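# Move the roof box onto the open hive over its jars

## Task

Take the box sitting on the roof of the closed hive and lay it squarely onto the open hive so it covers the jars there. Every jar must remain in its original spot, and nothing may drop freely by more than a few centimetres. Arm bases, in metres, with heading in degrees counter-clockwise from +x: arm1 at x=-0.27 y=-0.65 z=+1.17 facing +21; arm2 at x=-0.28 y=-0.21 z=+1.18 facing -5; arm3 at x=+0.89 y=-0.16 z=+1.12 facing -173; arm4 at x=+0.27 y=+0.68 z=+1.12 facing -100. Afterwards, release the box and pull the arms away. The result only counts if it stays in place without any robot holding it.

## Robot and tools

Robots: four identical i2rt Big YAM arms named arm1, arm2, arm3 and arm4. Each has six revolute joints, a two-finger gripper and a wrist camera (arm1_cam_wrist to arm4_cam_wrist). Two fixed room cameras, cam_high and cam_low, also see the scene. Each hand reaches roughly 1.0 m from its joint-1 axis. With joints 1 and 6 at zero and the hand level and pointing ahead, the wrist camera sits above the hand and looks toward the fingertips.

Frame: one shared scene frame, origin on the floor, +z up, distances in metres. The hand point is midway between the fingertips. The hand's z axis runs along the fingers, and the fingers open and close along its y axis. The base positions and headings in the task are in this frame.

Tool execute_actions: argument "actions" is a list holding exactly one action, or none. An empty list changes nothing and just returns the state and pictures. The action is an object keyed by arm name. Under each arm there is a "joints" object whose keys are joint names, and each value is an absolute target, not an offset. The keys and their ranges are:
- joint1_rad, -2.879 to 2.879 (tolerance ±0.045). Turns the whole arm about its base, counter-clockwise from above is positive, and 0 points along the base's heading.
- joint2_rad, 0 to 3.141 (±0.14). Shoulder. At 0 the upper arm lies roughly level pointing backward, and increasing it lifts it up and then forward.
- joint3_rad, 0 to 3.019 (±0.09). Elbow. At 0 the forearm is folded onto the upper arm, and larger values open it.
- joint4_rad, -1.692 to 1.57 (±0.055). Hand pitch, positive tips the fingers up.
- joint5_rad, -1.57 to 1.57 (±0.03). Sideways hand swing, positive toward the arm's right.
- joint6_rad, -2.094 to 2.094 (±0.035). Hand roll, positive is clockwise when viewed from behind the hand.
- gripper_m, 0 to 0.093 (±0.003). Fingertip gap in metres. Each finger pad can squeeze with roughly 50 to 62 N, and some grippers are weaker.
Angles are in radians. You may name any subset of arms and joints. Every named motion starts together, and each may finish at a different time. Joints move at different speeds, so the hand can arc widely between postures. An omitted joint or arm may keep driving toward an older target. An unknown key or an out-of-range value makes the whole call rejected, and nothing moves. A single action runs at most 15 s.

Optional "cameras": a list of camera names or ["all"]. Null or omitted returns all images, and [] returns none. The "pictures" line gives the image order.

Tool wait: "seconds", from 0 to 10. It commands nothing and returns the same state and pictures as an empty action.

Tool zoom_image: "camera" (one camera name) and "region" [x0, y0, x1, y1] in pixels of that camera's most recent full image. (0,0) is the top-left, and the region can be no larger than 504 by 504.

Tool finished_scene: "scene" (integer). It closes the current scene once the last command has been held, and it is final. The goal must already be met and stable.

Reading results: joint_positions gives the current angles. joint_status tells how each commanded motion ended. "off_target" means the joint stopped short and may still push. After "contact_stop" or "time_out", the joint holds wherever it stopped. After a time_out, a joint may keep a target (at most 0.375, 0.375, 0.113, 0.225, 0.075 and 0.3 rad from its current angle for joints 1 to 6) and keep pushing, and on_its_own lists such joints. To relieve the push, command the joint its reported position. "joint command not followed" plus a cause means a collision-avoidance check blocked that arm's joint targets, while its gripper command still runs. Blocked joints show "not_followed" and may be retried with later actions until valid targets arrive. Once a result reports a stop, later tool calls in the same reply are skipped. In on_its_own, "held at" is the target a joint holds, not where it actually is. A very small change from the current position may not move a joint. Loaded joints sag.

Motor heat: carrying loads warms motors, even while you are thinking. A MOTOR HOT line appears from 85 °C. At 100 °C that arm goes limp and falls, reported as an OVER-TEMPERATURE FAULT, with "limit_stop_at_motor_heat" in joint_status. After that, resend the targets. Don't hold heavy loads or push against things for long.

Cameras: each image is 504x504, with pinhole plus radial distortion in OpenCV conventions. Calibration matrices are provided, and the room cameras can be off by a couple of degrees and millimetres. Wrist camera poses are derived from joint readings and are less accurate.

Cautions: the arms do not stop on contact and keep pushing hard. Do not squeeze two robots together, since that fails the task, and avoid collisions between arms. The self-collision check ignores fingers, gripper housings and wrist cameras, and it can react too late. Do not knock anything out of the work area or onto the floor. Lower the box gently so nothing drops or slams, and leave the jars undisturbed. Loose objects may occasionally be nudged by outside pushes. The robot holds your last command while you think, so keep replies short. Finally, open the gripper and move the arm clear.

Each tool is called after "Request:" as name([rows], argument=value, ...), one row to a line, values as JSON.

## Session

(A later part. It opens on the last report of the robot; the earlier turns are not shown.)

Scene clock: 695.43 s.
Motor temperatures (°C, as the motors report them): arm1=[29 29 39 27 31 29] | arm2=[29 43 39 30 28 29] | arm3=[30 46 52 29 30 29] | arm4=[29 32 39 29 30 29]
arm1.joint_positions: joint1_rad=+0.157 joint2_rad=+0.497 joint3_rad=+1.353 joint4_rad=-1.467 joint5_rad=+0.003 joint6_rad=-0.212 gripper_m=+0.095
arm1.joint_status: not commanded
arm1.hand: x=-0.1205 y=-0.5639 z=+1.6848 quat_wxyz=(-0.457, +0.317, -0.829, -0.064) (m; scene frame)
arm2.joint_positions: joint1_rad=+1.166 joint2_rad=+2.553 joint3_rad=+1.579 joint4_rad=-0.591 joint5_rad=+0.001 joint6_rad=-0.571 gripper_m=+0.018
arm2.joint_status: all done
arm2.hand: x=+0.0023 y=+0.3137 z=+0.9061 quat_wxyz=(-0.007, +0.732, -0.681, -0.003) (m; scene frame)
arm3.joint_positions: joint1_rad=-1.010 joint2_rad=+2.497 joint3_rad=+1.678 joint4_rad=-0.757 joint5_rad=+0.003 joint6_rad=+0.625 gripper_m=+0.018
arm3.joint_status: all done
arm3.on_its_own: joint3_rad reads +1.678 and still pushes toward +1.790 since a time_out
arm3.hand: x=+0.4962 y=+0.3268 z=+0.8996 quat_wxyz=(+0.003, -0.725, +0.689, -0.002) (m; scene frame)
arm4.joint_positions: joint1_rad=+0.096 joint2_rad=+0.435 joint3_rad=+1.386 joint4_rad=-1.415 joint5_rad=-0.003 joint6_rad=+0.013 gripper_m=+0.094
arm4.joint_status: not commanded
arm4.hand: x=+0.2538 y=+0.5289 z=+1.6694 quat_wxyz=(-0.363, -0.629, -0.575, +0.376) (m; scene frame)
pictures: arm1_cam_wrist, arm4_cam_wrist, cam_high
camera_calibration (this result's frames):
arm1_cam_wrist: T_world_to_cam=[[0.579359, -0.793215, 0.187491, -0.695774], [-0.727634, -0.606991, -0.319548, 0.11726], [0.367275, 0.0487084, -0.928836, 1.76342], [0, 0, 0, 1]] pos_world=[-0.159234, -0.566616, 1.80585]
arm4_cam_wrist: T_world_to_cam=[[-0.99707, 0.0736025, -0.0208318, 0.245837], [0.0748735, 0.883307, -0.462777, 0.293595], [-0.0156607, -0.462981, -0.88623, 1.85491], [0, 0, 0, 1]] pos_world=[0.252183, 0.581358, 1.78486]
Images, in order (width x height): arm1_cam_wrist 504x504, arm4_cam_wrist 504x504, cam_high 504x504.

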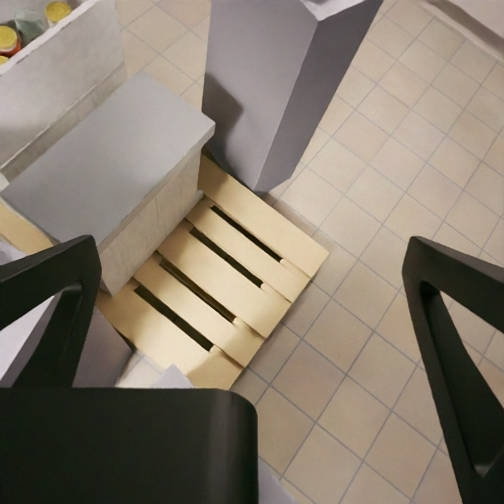

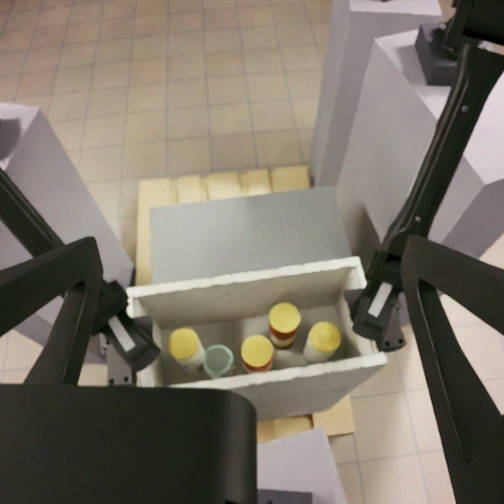

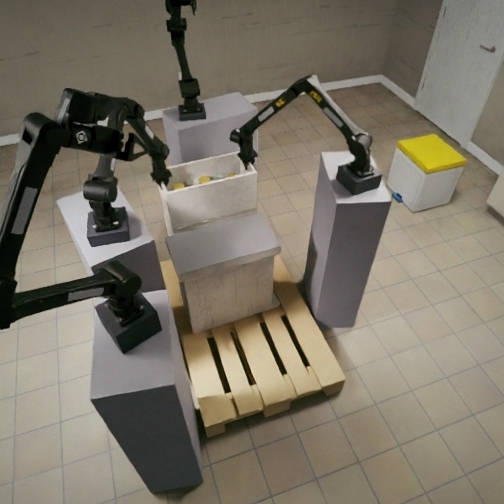

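Request:
execute_actions([
  {"arm2":{"joints":{"joint1_rad":1.166,"joint2_rad":2.545,"joint3_rad":1.605,"joint4_rad":-0.592}},"arm3":{"joints":{"joint1_rad":-1.01,"joint2_rad":2.475,"joint3_rad":1.735,"joint4_rad":-0.757}}},
], cameras=["cam_high","arm4_cam_wrist","arm1_cam_wrist"])

Request:
zoom_image(camera="arm1_cam_wrist", region=[0, 0, 160, 190])

Request:
zoom_image(camera="cam_high", region=[155, 190, 265, 245])

Request:
zoom_image(camera="arm4_cam_wrist", region=[240, 330, 400, 430])

Scene clock: 706.73 s.
Motor temperatures (°C, as the motors report them): arm1=[29 29 39 27 31 29] | arm2=[29 43 39 30 28 29] | arm3=[30 46 51 29 30 29] | arm4=[29 32 39 29 30 29]
arm1.joint_positions: joint1_rad=+0.157 joint2_rad=+0.497 joint3_rad=+1.353 joint4_rad=-1.467 joint5_rad=+0.003 joint6_rad=-0.212 gripper_m=+0.095
arm1.joint_status: not commanded
arm1.hand: x=-0.1205 y=-0.5639 z=+1.6848 quat_wxyz=(-0.457, +0.317, -0.829, -0.064) (m; scene frame)
arm2.joint_positions: joint1_rad=+1.166 joint2_rad=+2.555 joint3_rad=+1.579 joint4_rad=-0.591 joint5_rad=+0.001 joint6_rad=-0.571 gripper_m=+0.018
arm2.joint_status: all done
arm2.hand: x=+0.0017 y=+0.3128 z=+0.9045 quat_wxyz=(-0.006, +0.732, -0.681, -0.003) (m; scene frame)
arm3.joint_positions: joint1_rad=-1.010 joint2_rad=+2.500 joint3_rad=+1.678 joint4_rad=-0.758 joint5_rad=+0.003 joint6_rad=+0.625 gripper_m=+0.018
arm3.joint_status: all done
arm3.hand: x=+0.4970 y=+0.3258 z=+0.8977 quat_wxyz=(+0.002, -0.725, +0.689, -0.004) (m; scene frame)
arm4.joint_positions: joint1_rad=+0.096 joint2_rad=+0.435 joint3_rad=+1.386 joint4_rad=-1.415 joint5_rad=-0.003 joint6_rad=+0.013 gripper_m=+0.094
arm4.joint_status: not commanded
arm4.hand: x=+0.2538 y=+0.5289 z=+1.6694 quat_wxyz=(-0.363, -0.629, -0.575, +0.376) (m; scene frame)
pictures: arm1_cam_wrist, arm4_cam_wrist, cam_high
camera_calibration (this result's frames):
arm1_cam_wrist: T_world_to_cam=[[0.579359, -0.793215, 0.187491, -0.695774], [-0.727634, -0.606991, -0.319548, 0.11726], [0.367275, 0.0487084, -0.928836, 1.76342], [0, 0, 0, 1]] pos_world=[-0.159234, -0.566616, 1.80585]
arm4_cam_wrist: T_world_to_cam=[[-0.99707, 0.0736025, -0.0208318, 0.245837], [0.0748735, 0.883307, -0.462777, 0.293595], [-0.0156607, -0.462981, -0.88623, 1.85491], [0, 0, 0, 1]] pos_world=[0.252183, 0.581358, 1.78486]
Images, in order (width x height): arm1_cam_wrist 504x504, arm4_cam_wrist 504x504, cam_high 504x504.

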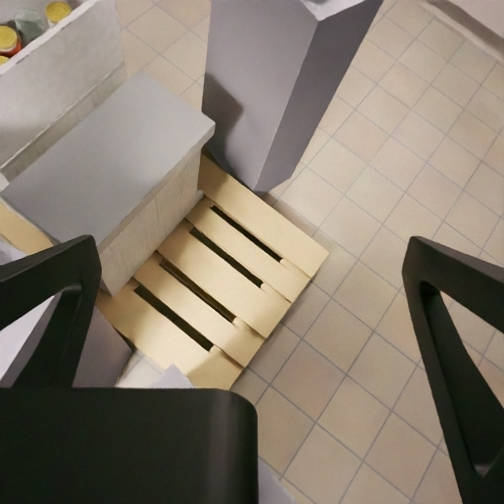

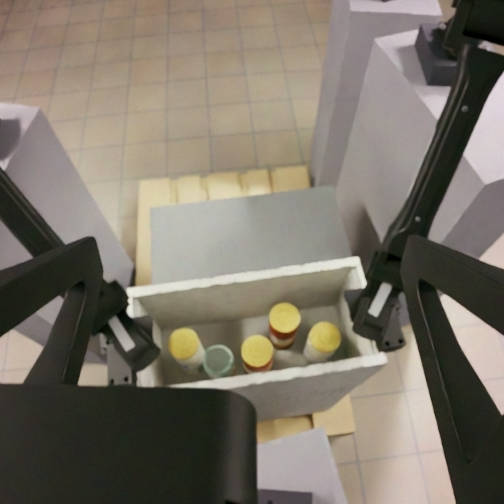

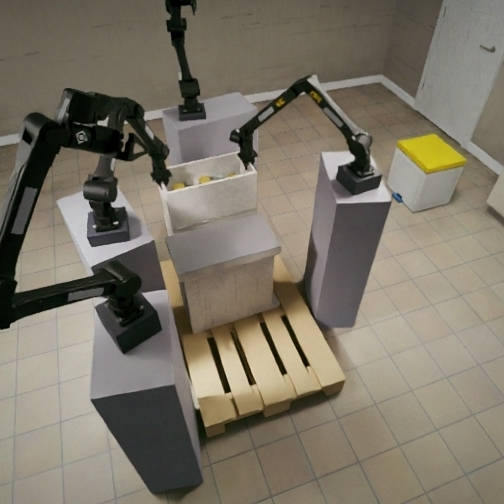

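Region (0, 0, 160, 190) of arm1_cam_wrist's 504x504 image, scaled by 2.653, with more detail than that image has; it fills the left 424 columns of this view, and the rest is white.

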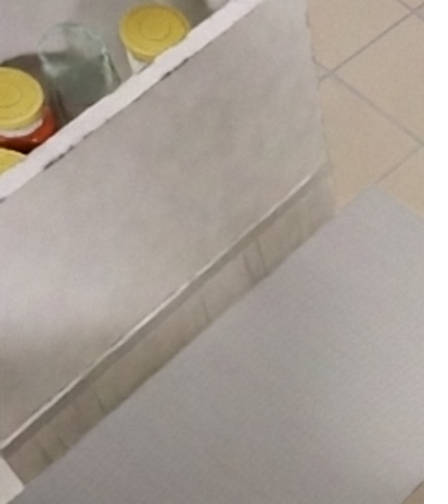

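Region (155, 190, 265, 245) of cam_high's 504x504 image, scaled by 4.582, with more detail than that image has.

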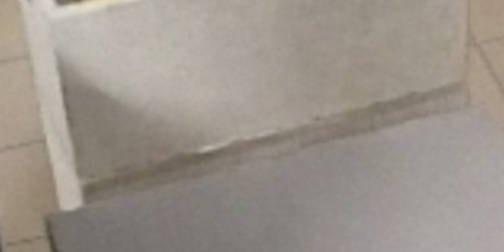

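Region (240, 330, 400, 430) of arm4_cam_wrist's 504x504 image, scaled by 3.150, with more detail than that image has; it fills the top 315 rows of this view, and the rest is white.

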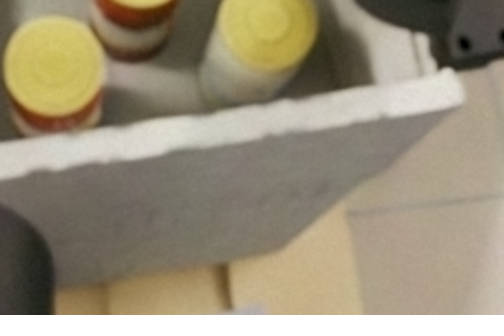

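Request:
zoom_image(camera="arm1_cam_wrist", region=[0, 120, 60, 185])

Request:
zoom_image(camera="arm1_cam_wrist", region=[80, 40, 140, 105])

Request:
zoom_image(camera="cam_high", region=[155, 200, 200, 240])

Region (0, 120, 60, 185) of arm1_cam_wrist's 504x504 image, scaled by 7.754, with more detail than that image has; it fills the left 465 columns of this view, and the rest is white.

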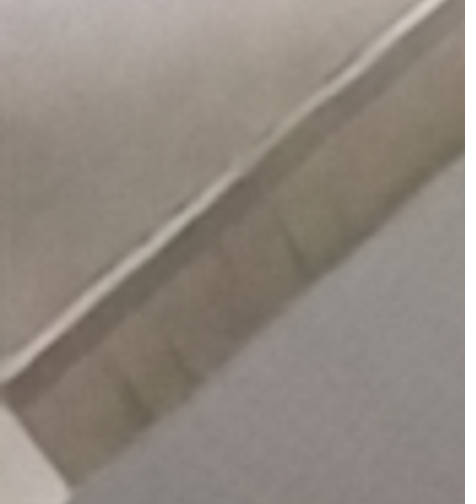

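Region (80, 40, 140, 105) of arm1_cam_wrist's 504x504 image, scaled by 7.754, with more detail than that image has; it fills the left 465 columns of this view, and the rest is white.

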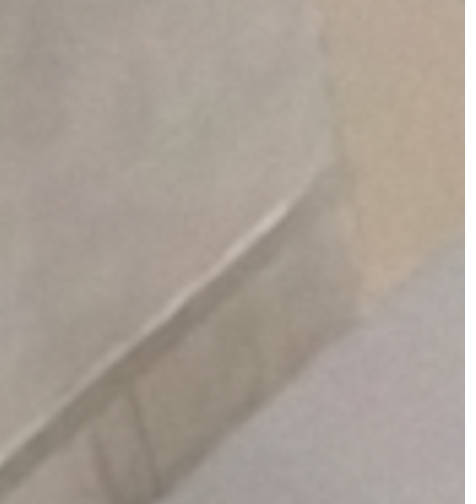

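Region (155, 200, 200, 240) of cam_high's 504x504 image, scaled by 11.200, with more detail than that image has.

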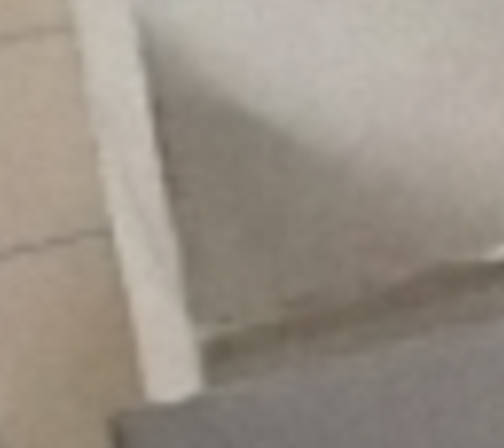

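Request:
execute_actions([
  {"arm2":{"joints":{"joint2_rad":2.505,"joint3_rad":1.565,"joint1_rad":1.16}}},
], cameras=[])

Scene clock: 727.37 s.
Motor temperatures (°C, as the motors report them): arm1=[29 29 39 27 31 29] | arm2=[29 42 37 30 28 29] | arm3=[30 45 47 29 30 29] | arm4=[29 32 39 29 30 29]
arm1.joint_positions: joint1_rad=+0.157 joint2_rad=+0.497 joint3_rad=+1.353 joint4_rad=-1.467 joint5_rad=+0.003 joint6_rad=-0.212 gripper_m=+0.095
arm1.joint_status: not commanded
arm1.hand: x=-0.1205 y=-0.5639 z=+1.6848 quat_wxyz=(-0.457, +0.317, -0.829, -0.064) (m; scene frame)
arm2.joint_positions: joint1_rad=+1.166 joint2_rad=+2.555 joint3_rad=+1.573 joint4_rad=-0.584 joint5_rad=+0.001 joint6_rad=-0.571 gripper_m=+0.018
arm2.joint_status: all done
arm2.hand: x=+0.0011 y=+0.3116 z=+0.9036 quat_wxyz=(-0.007, +0.732, -0.681, -0.003) (m; scene frame)
arm3.joint_positions: joint1_rad=-1.010 joint2_rad=+2.500 joint3_rad=+1.678 joint4_rad=-0.758 joint5_rad=+0.003 joint6_rad=+0.625 gripper_m=+0.018
arm3.joint_status: not commanded
arm3.hand: x=+0.4970 y=+0.3258 z=+0.8977 quat_wxyz=(+0.002, -0.725, +0.689, -0.004) (m; scene frame)
arm4.joint_positions: joint1_rad=+0.096 joint2_rad=+0.435 joint3_rad=+1.386 joint4_rad=-1.415 joint5_rad=-0.003 joint6_rad=+0.013 gripper_m=+0.094
arm4.joint_status: not commanded
arm4.hand: x=+0.2538 y=+0.5289 z=+1.6694 quat_wxyz=(-0.363, -0.629, -0.575, +0.376) (m; scene frame)
pictures: none
No camera images: the call's "cameras" was empty. Leave "cameras" out to get every camera's image.

Request:
execute_actions([
  {"arm2":{"joints":{"joint2_rad":2.49,"joint3_rad":1.555,"joint4_rad":-0.62}}},
], cameras=["arm1_cam_wrist"])

Request:
zoom_image(camera="arm1_cam_wrist", region=[0, 120, 60, 185])

Scene clock: 731.73 s.
Motor temperatures (°C, as the motors report them): arm1=[29 29 39 27 31 29] | arm2=[29 43 37 30 28 29] | arm3=[30 45 47 29 30 29] | arm4=[29 32 39 29 30 29]
arm1.joint_positions: joint1_rad=+0.157 joint2_rad=+0.497 joint3_rad=+1.353 joint4_rad=-1.467 joint5_rad=+0.003 joint6_rad=-0.212 gripper_m=+0.095
arm1.joint_status: not commanded
arm1.hand: x=-0.1205 y=-0.5639 z=+1.6848 quat_wxyz=(-0.457, +0.317, -0.829, -0.064) (m; scene frame)
arm2.joint_positions: joint1_rad=+1.165 joint2_rad=+2.552 joint3_rad=+1.566 joint4_rad=-0.583 joint5_rad=+0.001 joint6_rad=-0.573 gripper_m=+0.018
arm2.joint_status: all done
arm2.hand: x=+0.0004 y=+0.3090 z=+0.9037 quat_wxyz=(-0.005, +0.732, -0.681, -0.003) (m; scene frame)
arm3.joint_positions: joint1_rad=-1.010 joint2_rad=+2.500 joint3_rad=+1.678 joint4_rad=-0.758 joint5_rad=+0.002 joint6_rad=+0.625 gripper_m=+0.018
arm3.joint_status: not commanded
arm3.hand: x=+0.4969 y=+0.3257 z=+0.8977 quat_wxyz=(+0.002, -0.725, +0.689, -0.004) (m; scene frame)
arm4.joint_positions: joint1_rad=+0.096 joint2_rad=+0.435 joint3_rad=+1.386 joint4_rad=-1.415 joint5_rad=-0.003 joint6_rad=+0.013 gripper_m=+0.094
arm4.joint_status: not commanded
arm4.hand: x=+0.2538 y=+0.5289 z=+1.6694 quat_wxyz=(-0.363, -0.629, -0.575, +0.376) (m; scene frame)
pictures: arm1_cam_wrist
camera_calibration (this result's frames):
arm1_cam_wrist: T_world_to_cam=[[0.579359, -0.793215, 0.187491, -0.695774], [-0.727634, -0.606991, -0.319548, 0.11726], [0.367275, 0.0487084, -0.928836, 1.76342], [0, 0, 0, 1]] pos_world=[-0.159234, -0.566616, 1.80585]
Images, in order (width x height): arm1_cam_wrist 504x504.

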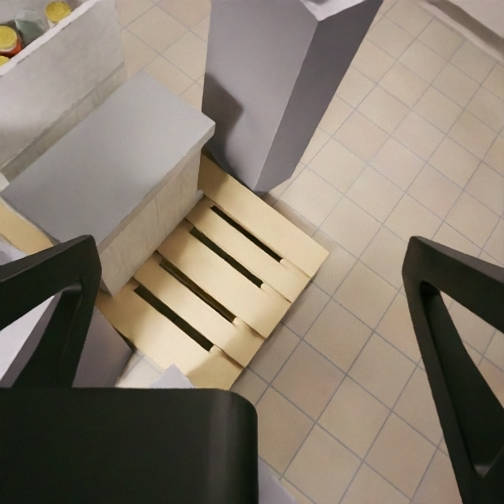

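Region (0, 120, 60, 185) of arm1_cam_wrist's 504x504 image, scaled by 7.754, with more detail than that image has; it fills the left 465 columns of this view, and the rest is white.

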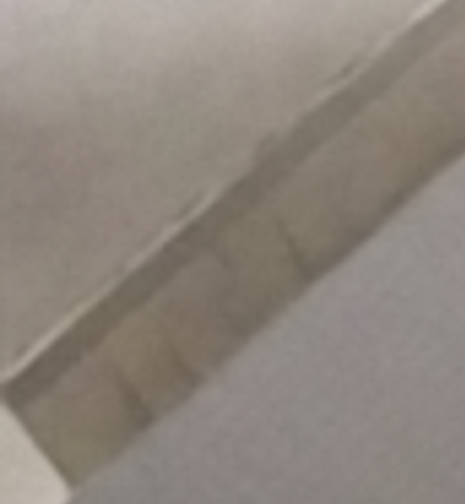

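Request:
execute_actions([
  {"arm2":{"joints":{"joint1_rad":1.165,"joint2_rad":2.55,"joint3_rad":1.575,"joint4_rad":-0.583,"joint5_rad":0,"gripper_m":0.075}},"arm3":{"joints":{"joint2_rad":2.497,"joint3_rad":1.69,"joint4_rad":-0.758,"gripper_m":0.075}}},
], cameras=[])

Request:
execute_actions([
  {"arm2":{"joints":{"joint2_rad":2.38,"joint3_rad":1.535,"joint4_rad":-0.67}},"arm3":{"joints":{"joint2_rad":2.35,"joint4_rad":-0.86}}},
], cameras=["arm2_cam_wrist","arm3_cam_wrist"])

Scene clock: 741.23 s.
Motor temperatures (°C, as the motors report them): arm1=[29 29 39 27 31 29] | arm2=[29 43 36 30 28 29] | arm3=[30 45 46 29 30 29] | arm4=[29 32 39 29 30 29]
arm1.joint_positions: joint1_rad=+0.157 joint2_rad=+0.497 joint3_rad=+1.353 joint4_rad=-1.467 joint5_rad=+0.003 joint6_rad=-0.212 gripper_m=+0.095
arm1.joint_status: not commanded
arm1.hand: x=-0.1205 y=-0.5639 z=+1.6848 quat_wxyz=(-0.457, +0.317, -0.829, -0.064) (m; scene frame)
arm2.joint_positions: joint1_rad=+1.165 joint2_rad=+2.550 joint3_rad=+1.566 joint4_rad=-0.583 joint5_rad=+0.001 joint6_rad=-0.573 gripper_m=+0.075
arm2.joint_status: all done
arm2.hand: x=+0.0008 y=+0.3097 z=+0.9048 quat_wxyz=(-0.006, +0.732, -0.681, -0.003) (m; scene frame)
arm3.joint_positions: joint1_rad=-1.010 joint2_rad=+2.499 joint3_rad=+1.678 joint4_rad=-0.758 joint5_rad=+0.002 joint6_rad=+0.625 gripper_m=+0.075
arm3.joint_status: all done
arm3.hand: x=+0.4967 y=+0.3260 z=+0.8984 quat_wxyz=(+0.002, -0.725, +0.689, -0.003) (m; scene frame)
arm4.joint_positions: joint1_rad=+0.096 joint2_rad=+0.435 joint3_rad=+1.386 joint4_rad=-1.415 joint5_rad=-0.003 joint6_rad=+0.013 gripper_m=+0.094
arm4.joint_status: not commanded
arm4.hand: x=+0.2538 y=+0.5289 z=+1.6694 quat_wxyz=(-0.363, -0.629, -0.575, +0.376) (m; scene frame)
pictures: none
No camera images: the call's "cameras" was empty. Leave "cameras" out to get every camera's image.

Scene clock: 742.73 s.
Motor temperatures (°C, as the motors report them): arm1=[29 29 39 27 31 29] | arm2=[29 43 36 30 28 29] | arm3=[30 45 46 29 30 29] | arm4=[29 32 39 29 30 29]
arm1.joint_positions: joint1_rad=+0.157 joint2_rad=+0.497 joint3_rad=+1.353 joint4_rad=-1.467 joint5_rad=+0.003 joint6_rad=-0.212 gripper_m=+0.095
arm1.joint_status: not commanded
arm1.hand: x=-0.1205 y=-0.5639 z=+1.6848 quat_wxyz=(-0.457, +0.317, -0.829, -0.064) (m; scene frame)
arm2.joint_positions: joint1_rad=+1.165 joint2_rad=+2.357 joint3_rad=+1.524 joint4_rad=-0.664 joint5_rad=+0.001 joint6_rad=-0.573 gripper_m=+0.075
arm2.joint_status: all done
arm2.hand: x=+0.0133 y=+0.3318 z=+1.0060 quat_wxyz=(-0.040, +0.732, -0.680, -0.012) (m; scene frame)
arm3.joint_positions: joint1_rad=-1.010 joint2_rad=+2.330 joint3_rad=+1.678 joint4_rad=-0.854 joint5_rad=+0.002 joint6_rad=+0.625 gripper_m=+0.075
arm3.joint_status: all done
arm3.hand: x=+0.4796 y=+0.3468 z=+1.0019 quat_wxyz=(+0.007, -0.724, +0.689, +0.033) (m; scene frame)
arm4.joint_positions: joint1_rad=+0.096 joint2_rad=+0.435 joint3_rad=+1.386 joint4_rad=-1.415 joint5_rad=-0.003 joint6_rad=+0.013 gripper_m=+0.094
arm4.joint_status: not commanded
arm4.hand: x=+0.2538 y=+0.5289 z=+1.6694 quat_wxyz=(-0.363, -0.629, -0.575, +0.376) (m; scene frame)
pictures: arm2_cam_wrist, arm3_cam_wrist
camera_calibration (this result's frames):
arm2_cam_wrist: T_world_to_cam=[[0.996534, 0.0744579, 0.0370834, -0.0730767], [0.0438054, -0.848747, 0.526981, -0.242388], [0.0707123, -0.523531, -0.849067, 1.15081], [0, 0, 0, 1]] pos_world=[0.00206511, 0.402198, 1.10756]
arm3_cam_wrist: T_world_to_cam=[[0.9985, 0.0470128, -0.0280602, -0.471565], [0.0547288, -0.842755, 0.535507, -0.270554], [0.00152778, -0.53624, -0.844064, 1.15316], [0, 0, 0, 1]] pos_world=[0.483904, 0.412529, 1.10499]
Images, in order (width x height): arm2_cam_wrist 504x504, arm3_cam_wrist 504x504.

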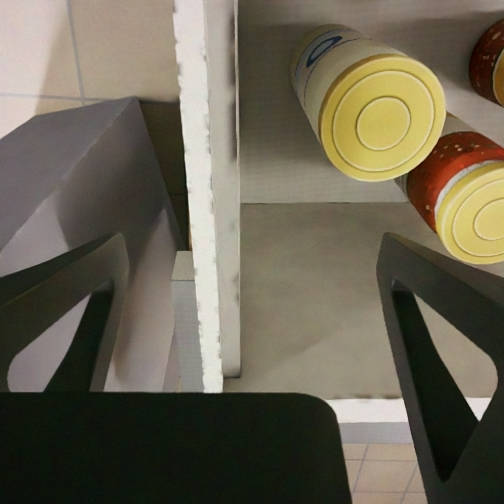

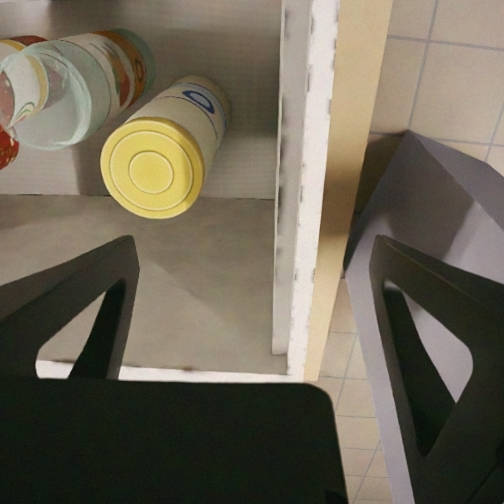

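Request:
execute_actions([
  {"arm2":{"joints":{"joint1_rad":1.5,"joint2_rad":1.7,"joint4_rad":-1.3}},"arm3":{"joints":{"joint1_rad":-1.4,"joint2_rad":1.7,"joint4_rad":-1.45}}},
], cameras=["cam_high","arm4_cam_wrist","arm1_cam_wrist","arm3_cam_wrist","arm2_cam_wrist"])

Scene clock: 751.97 s.
Motor temperatures (°C, as the motors report them): arm1=[29 29 39 27 31 29] | arm2=[29 42 36 30 28 29] | arm3=[30 44 45 29 30 29] | arm4=[29 32 40 29 30 29]
arm1.joint_positions: joint1_rad=+0.157 joint2_rad=+0.497 joint3_rad=+1.353 joint4_rad=-1.467 joint5_rad=+0.003 joint6_rad=-0.212 gripper_m=+0.095
arm1.joint_status: not commanded
arm1.hand: x=-0.1205 y=-0.5639 z=+1.6848 quat_wxyz=(-0.457, +0.317, -0.829, -0.064) (m; scene frame)
arm2.joint_positions: joint1_rad=+1.496 joint2_rad=+1.682 joint3_rad=+1.528 joint4_rad=-1.291 joint5_rad=-0.001 joint6_rad=-0.573 gripper_m=+0.075
arm2.joint_status: all done
arm2.hand: x=-0.1905 y=+0.3225 z=+1.3801 quat_wxyz=(-0.062, +0.833, -0.550, -0.028) (m; scene frame)
arm3.joint_positions: joint1_rad=-1.393 joint2_rad=+1.678 joint3_rad=+1.678 joint4_rad=-1.442 joint5_rad=+0.000 joint6_rad=+0.625 gripper_m=+0.075
arm3.joint_status: all done
arm3.hand: x=+0.7297 y=+0.3574 z=+1.3771 quat_wxyz=(+0.022, -0.579, +0.813, +0.062) (m; scene frame)
arm4.joint_positions: joint1_rad=+0.096 joint2_rad=+0.435 joint3_rad=+1.386 joint4_rad=-1.415 joint5_rad=-0.003 joint6_rad=+0.013 gripper_m=+0.094
arm4.joint_status: not commanded
arm4.hand: x=+0.2538 y=+0.5289 z=+1.6694 quat_wxyz=(-0.363, -0.629, -0.575, +0.376) (m; scene frame)
pictures: arm1_cam_wrist, arm2_cam_wrist, arm3_cam_wrist, arm4_cam_wrist, cam_high
camera_calibration (this result's frames):
arm1_cam_wrist: T_world_to_cam=[[0.579359, -0.793215, 0.187491, -0.695774], [-0.727634, -0.606991, -0.319548, 0.11726], [0.367275, 0.0487084, -0.928836, 1.76342], [0, 0, 0, 1]] pos_world=[-0.159234, -0.566616, 1.80585]
arm2_cam_wrist: T_world_to_cam=[[0.917624, 0.3918, 0.0667696, -0.0414245], [0.312347, -0.814779, 0.48844, -0.345058], [0.245773, -0.427349, -0.870039, 1.50921], [0, 0, 0, 1]] pos_world=[-0.225134, 0.380045, 1.48438]
arm3_cam_wrist: T_world_to_cam=[[0.942688, -0.326596, -0.0683745, -0.481492], [-0.253259, -0.833732, 0.490663, -0.192997], [-0.217255, -0.445226, -0.868662, 1.63617], [0, 0, 0, 1]] pos_world=[0.760484, 0.410307, 1.48306]
arm4_cam_wrist: T_world_to_cam=[[-0.99707, 0.0736025, -0.0208318, 0.245837], [0.0748735, 0.883307, -0.462777, 0.293595], [-0.0156607, -0.462981, -0.88623, 1.85491], [0, 0, 0, 1]] pos_world=[0.252183, 0.581358, 1.78486]
Images, in order (width x height): arm1_cam_wrist 504x504, arm2_cam_wrist 504x504, arm3_cam_wrist 504x504, arm4_cam_wrist 504x504, cam_high 504x504.

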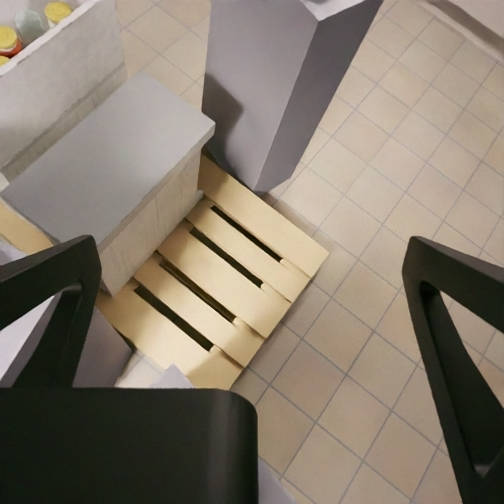

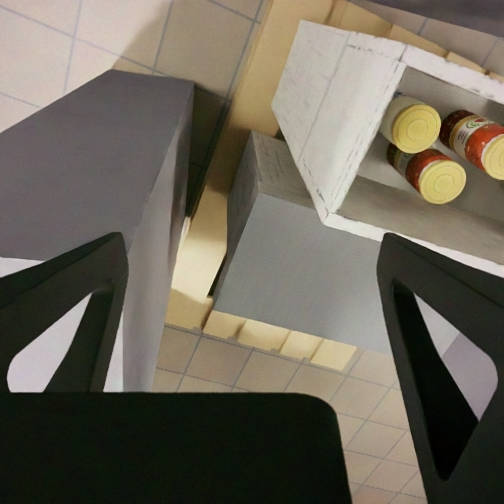

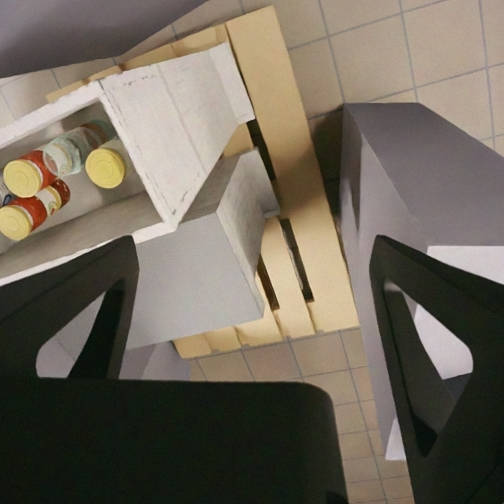

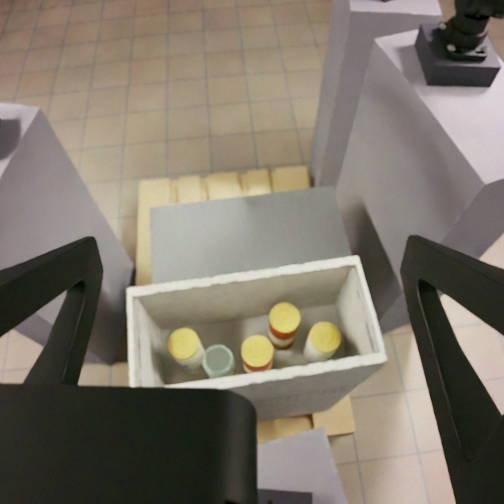

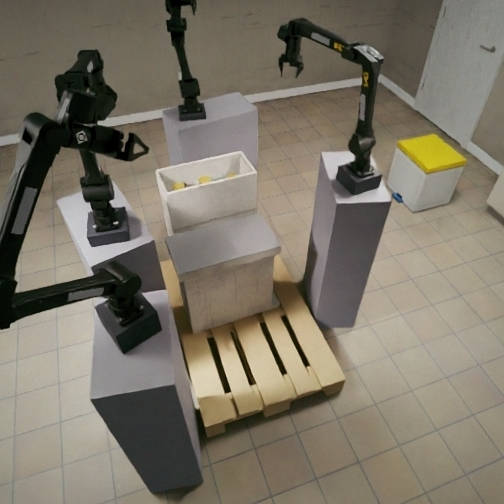

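The box is flush on both ends, and the jars haven't moved.

Request:
finished_scene(scene=1)

The scene is finished: the task was done.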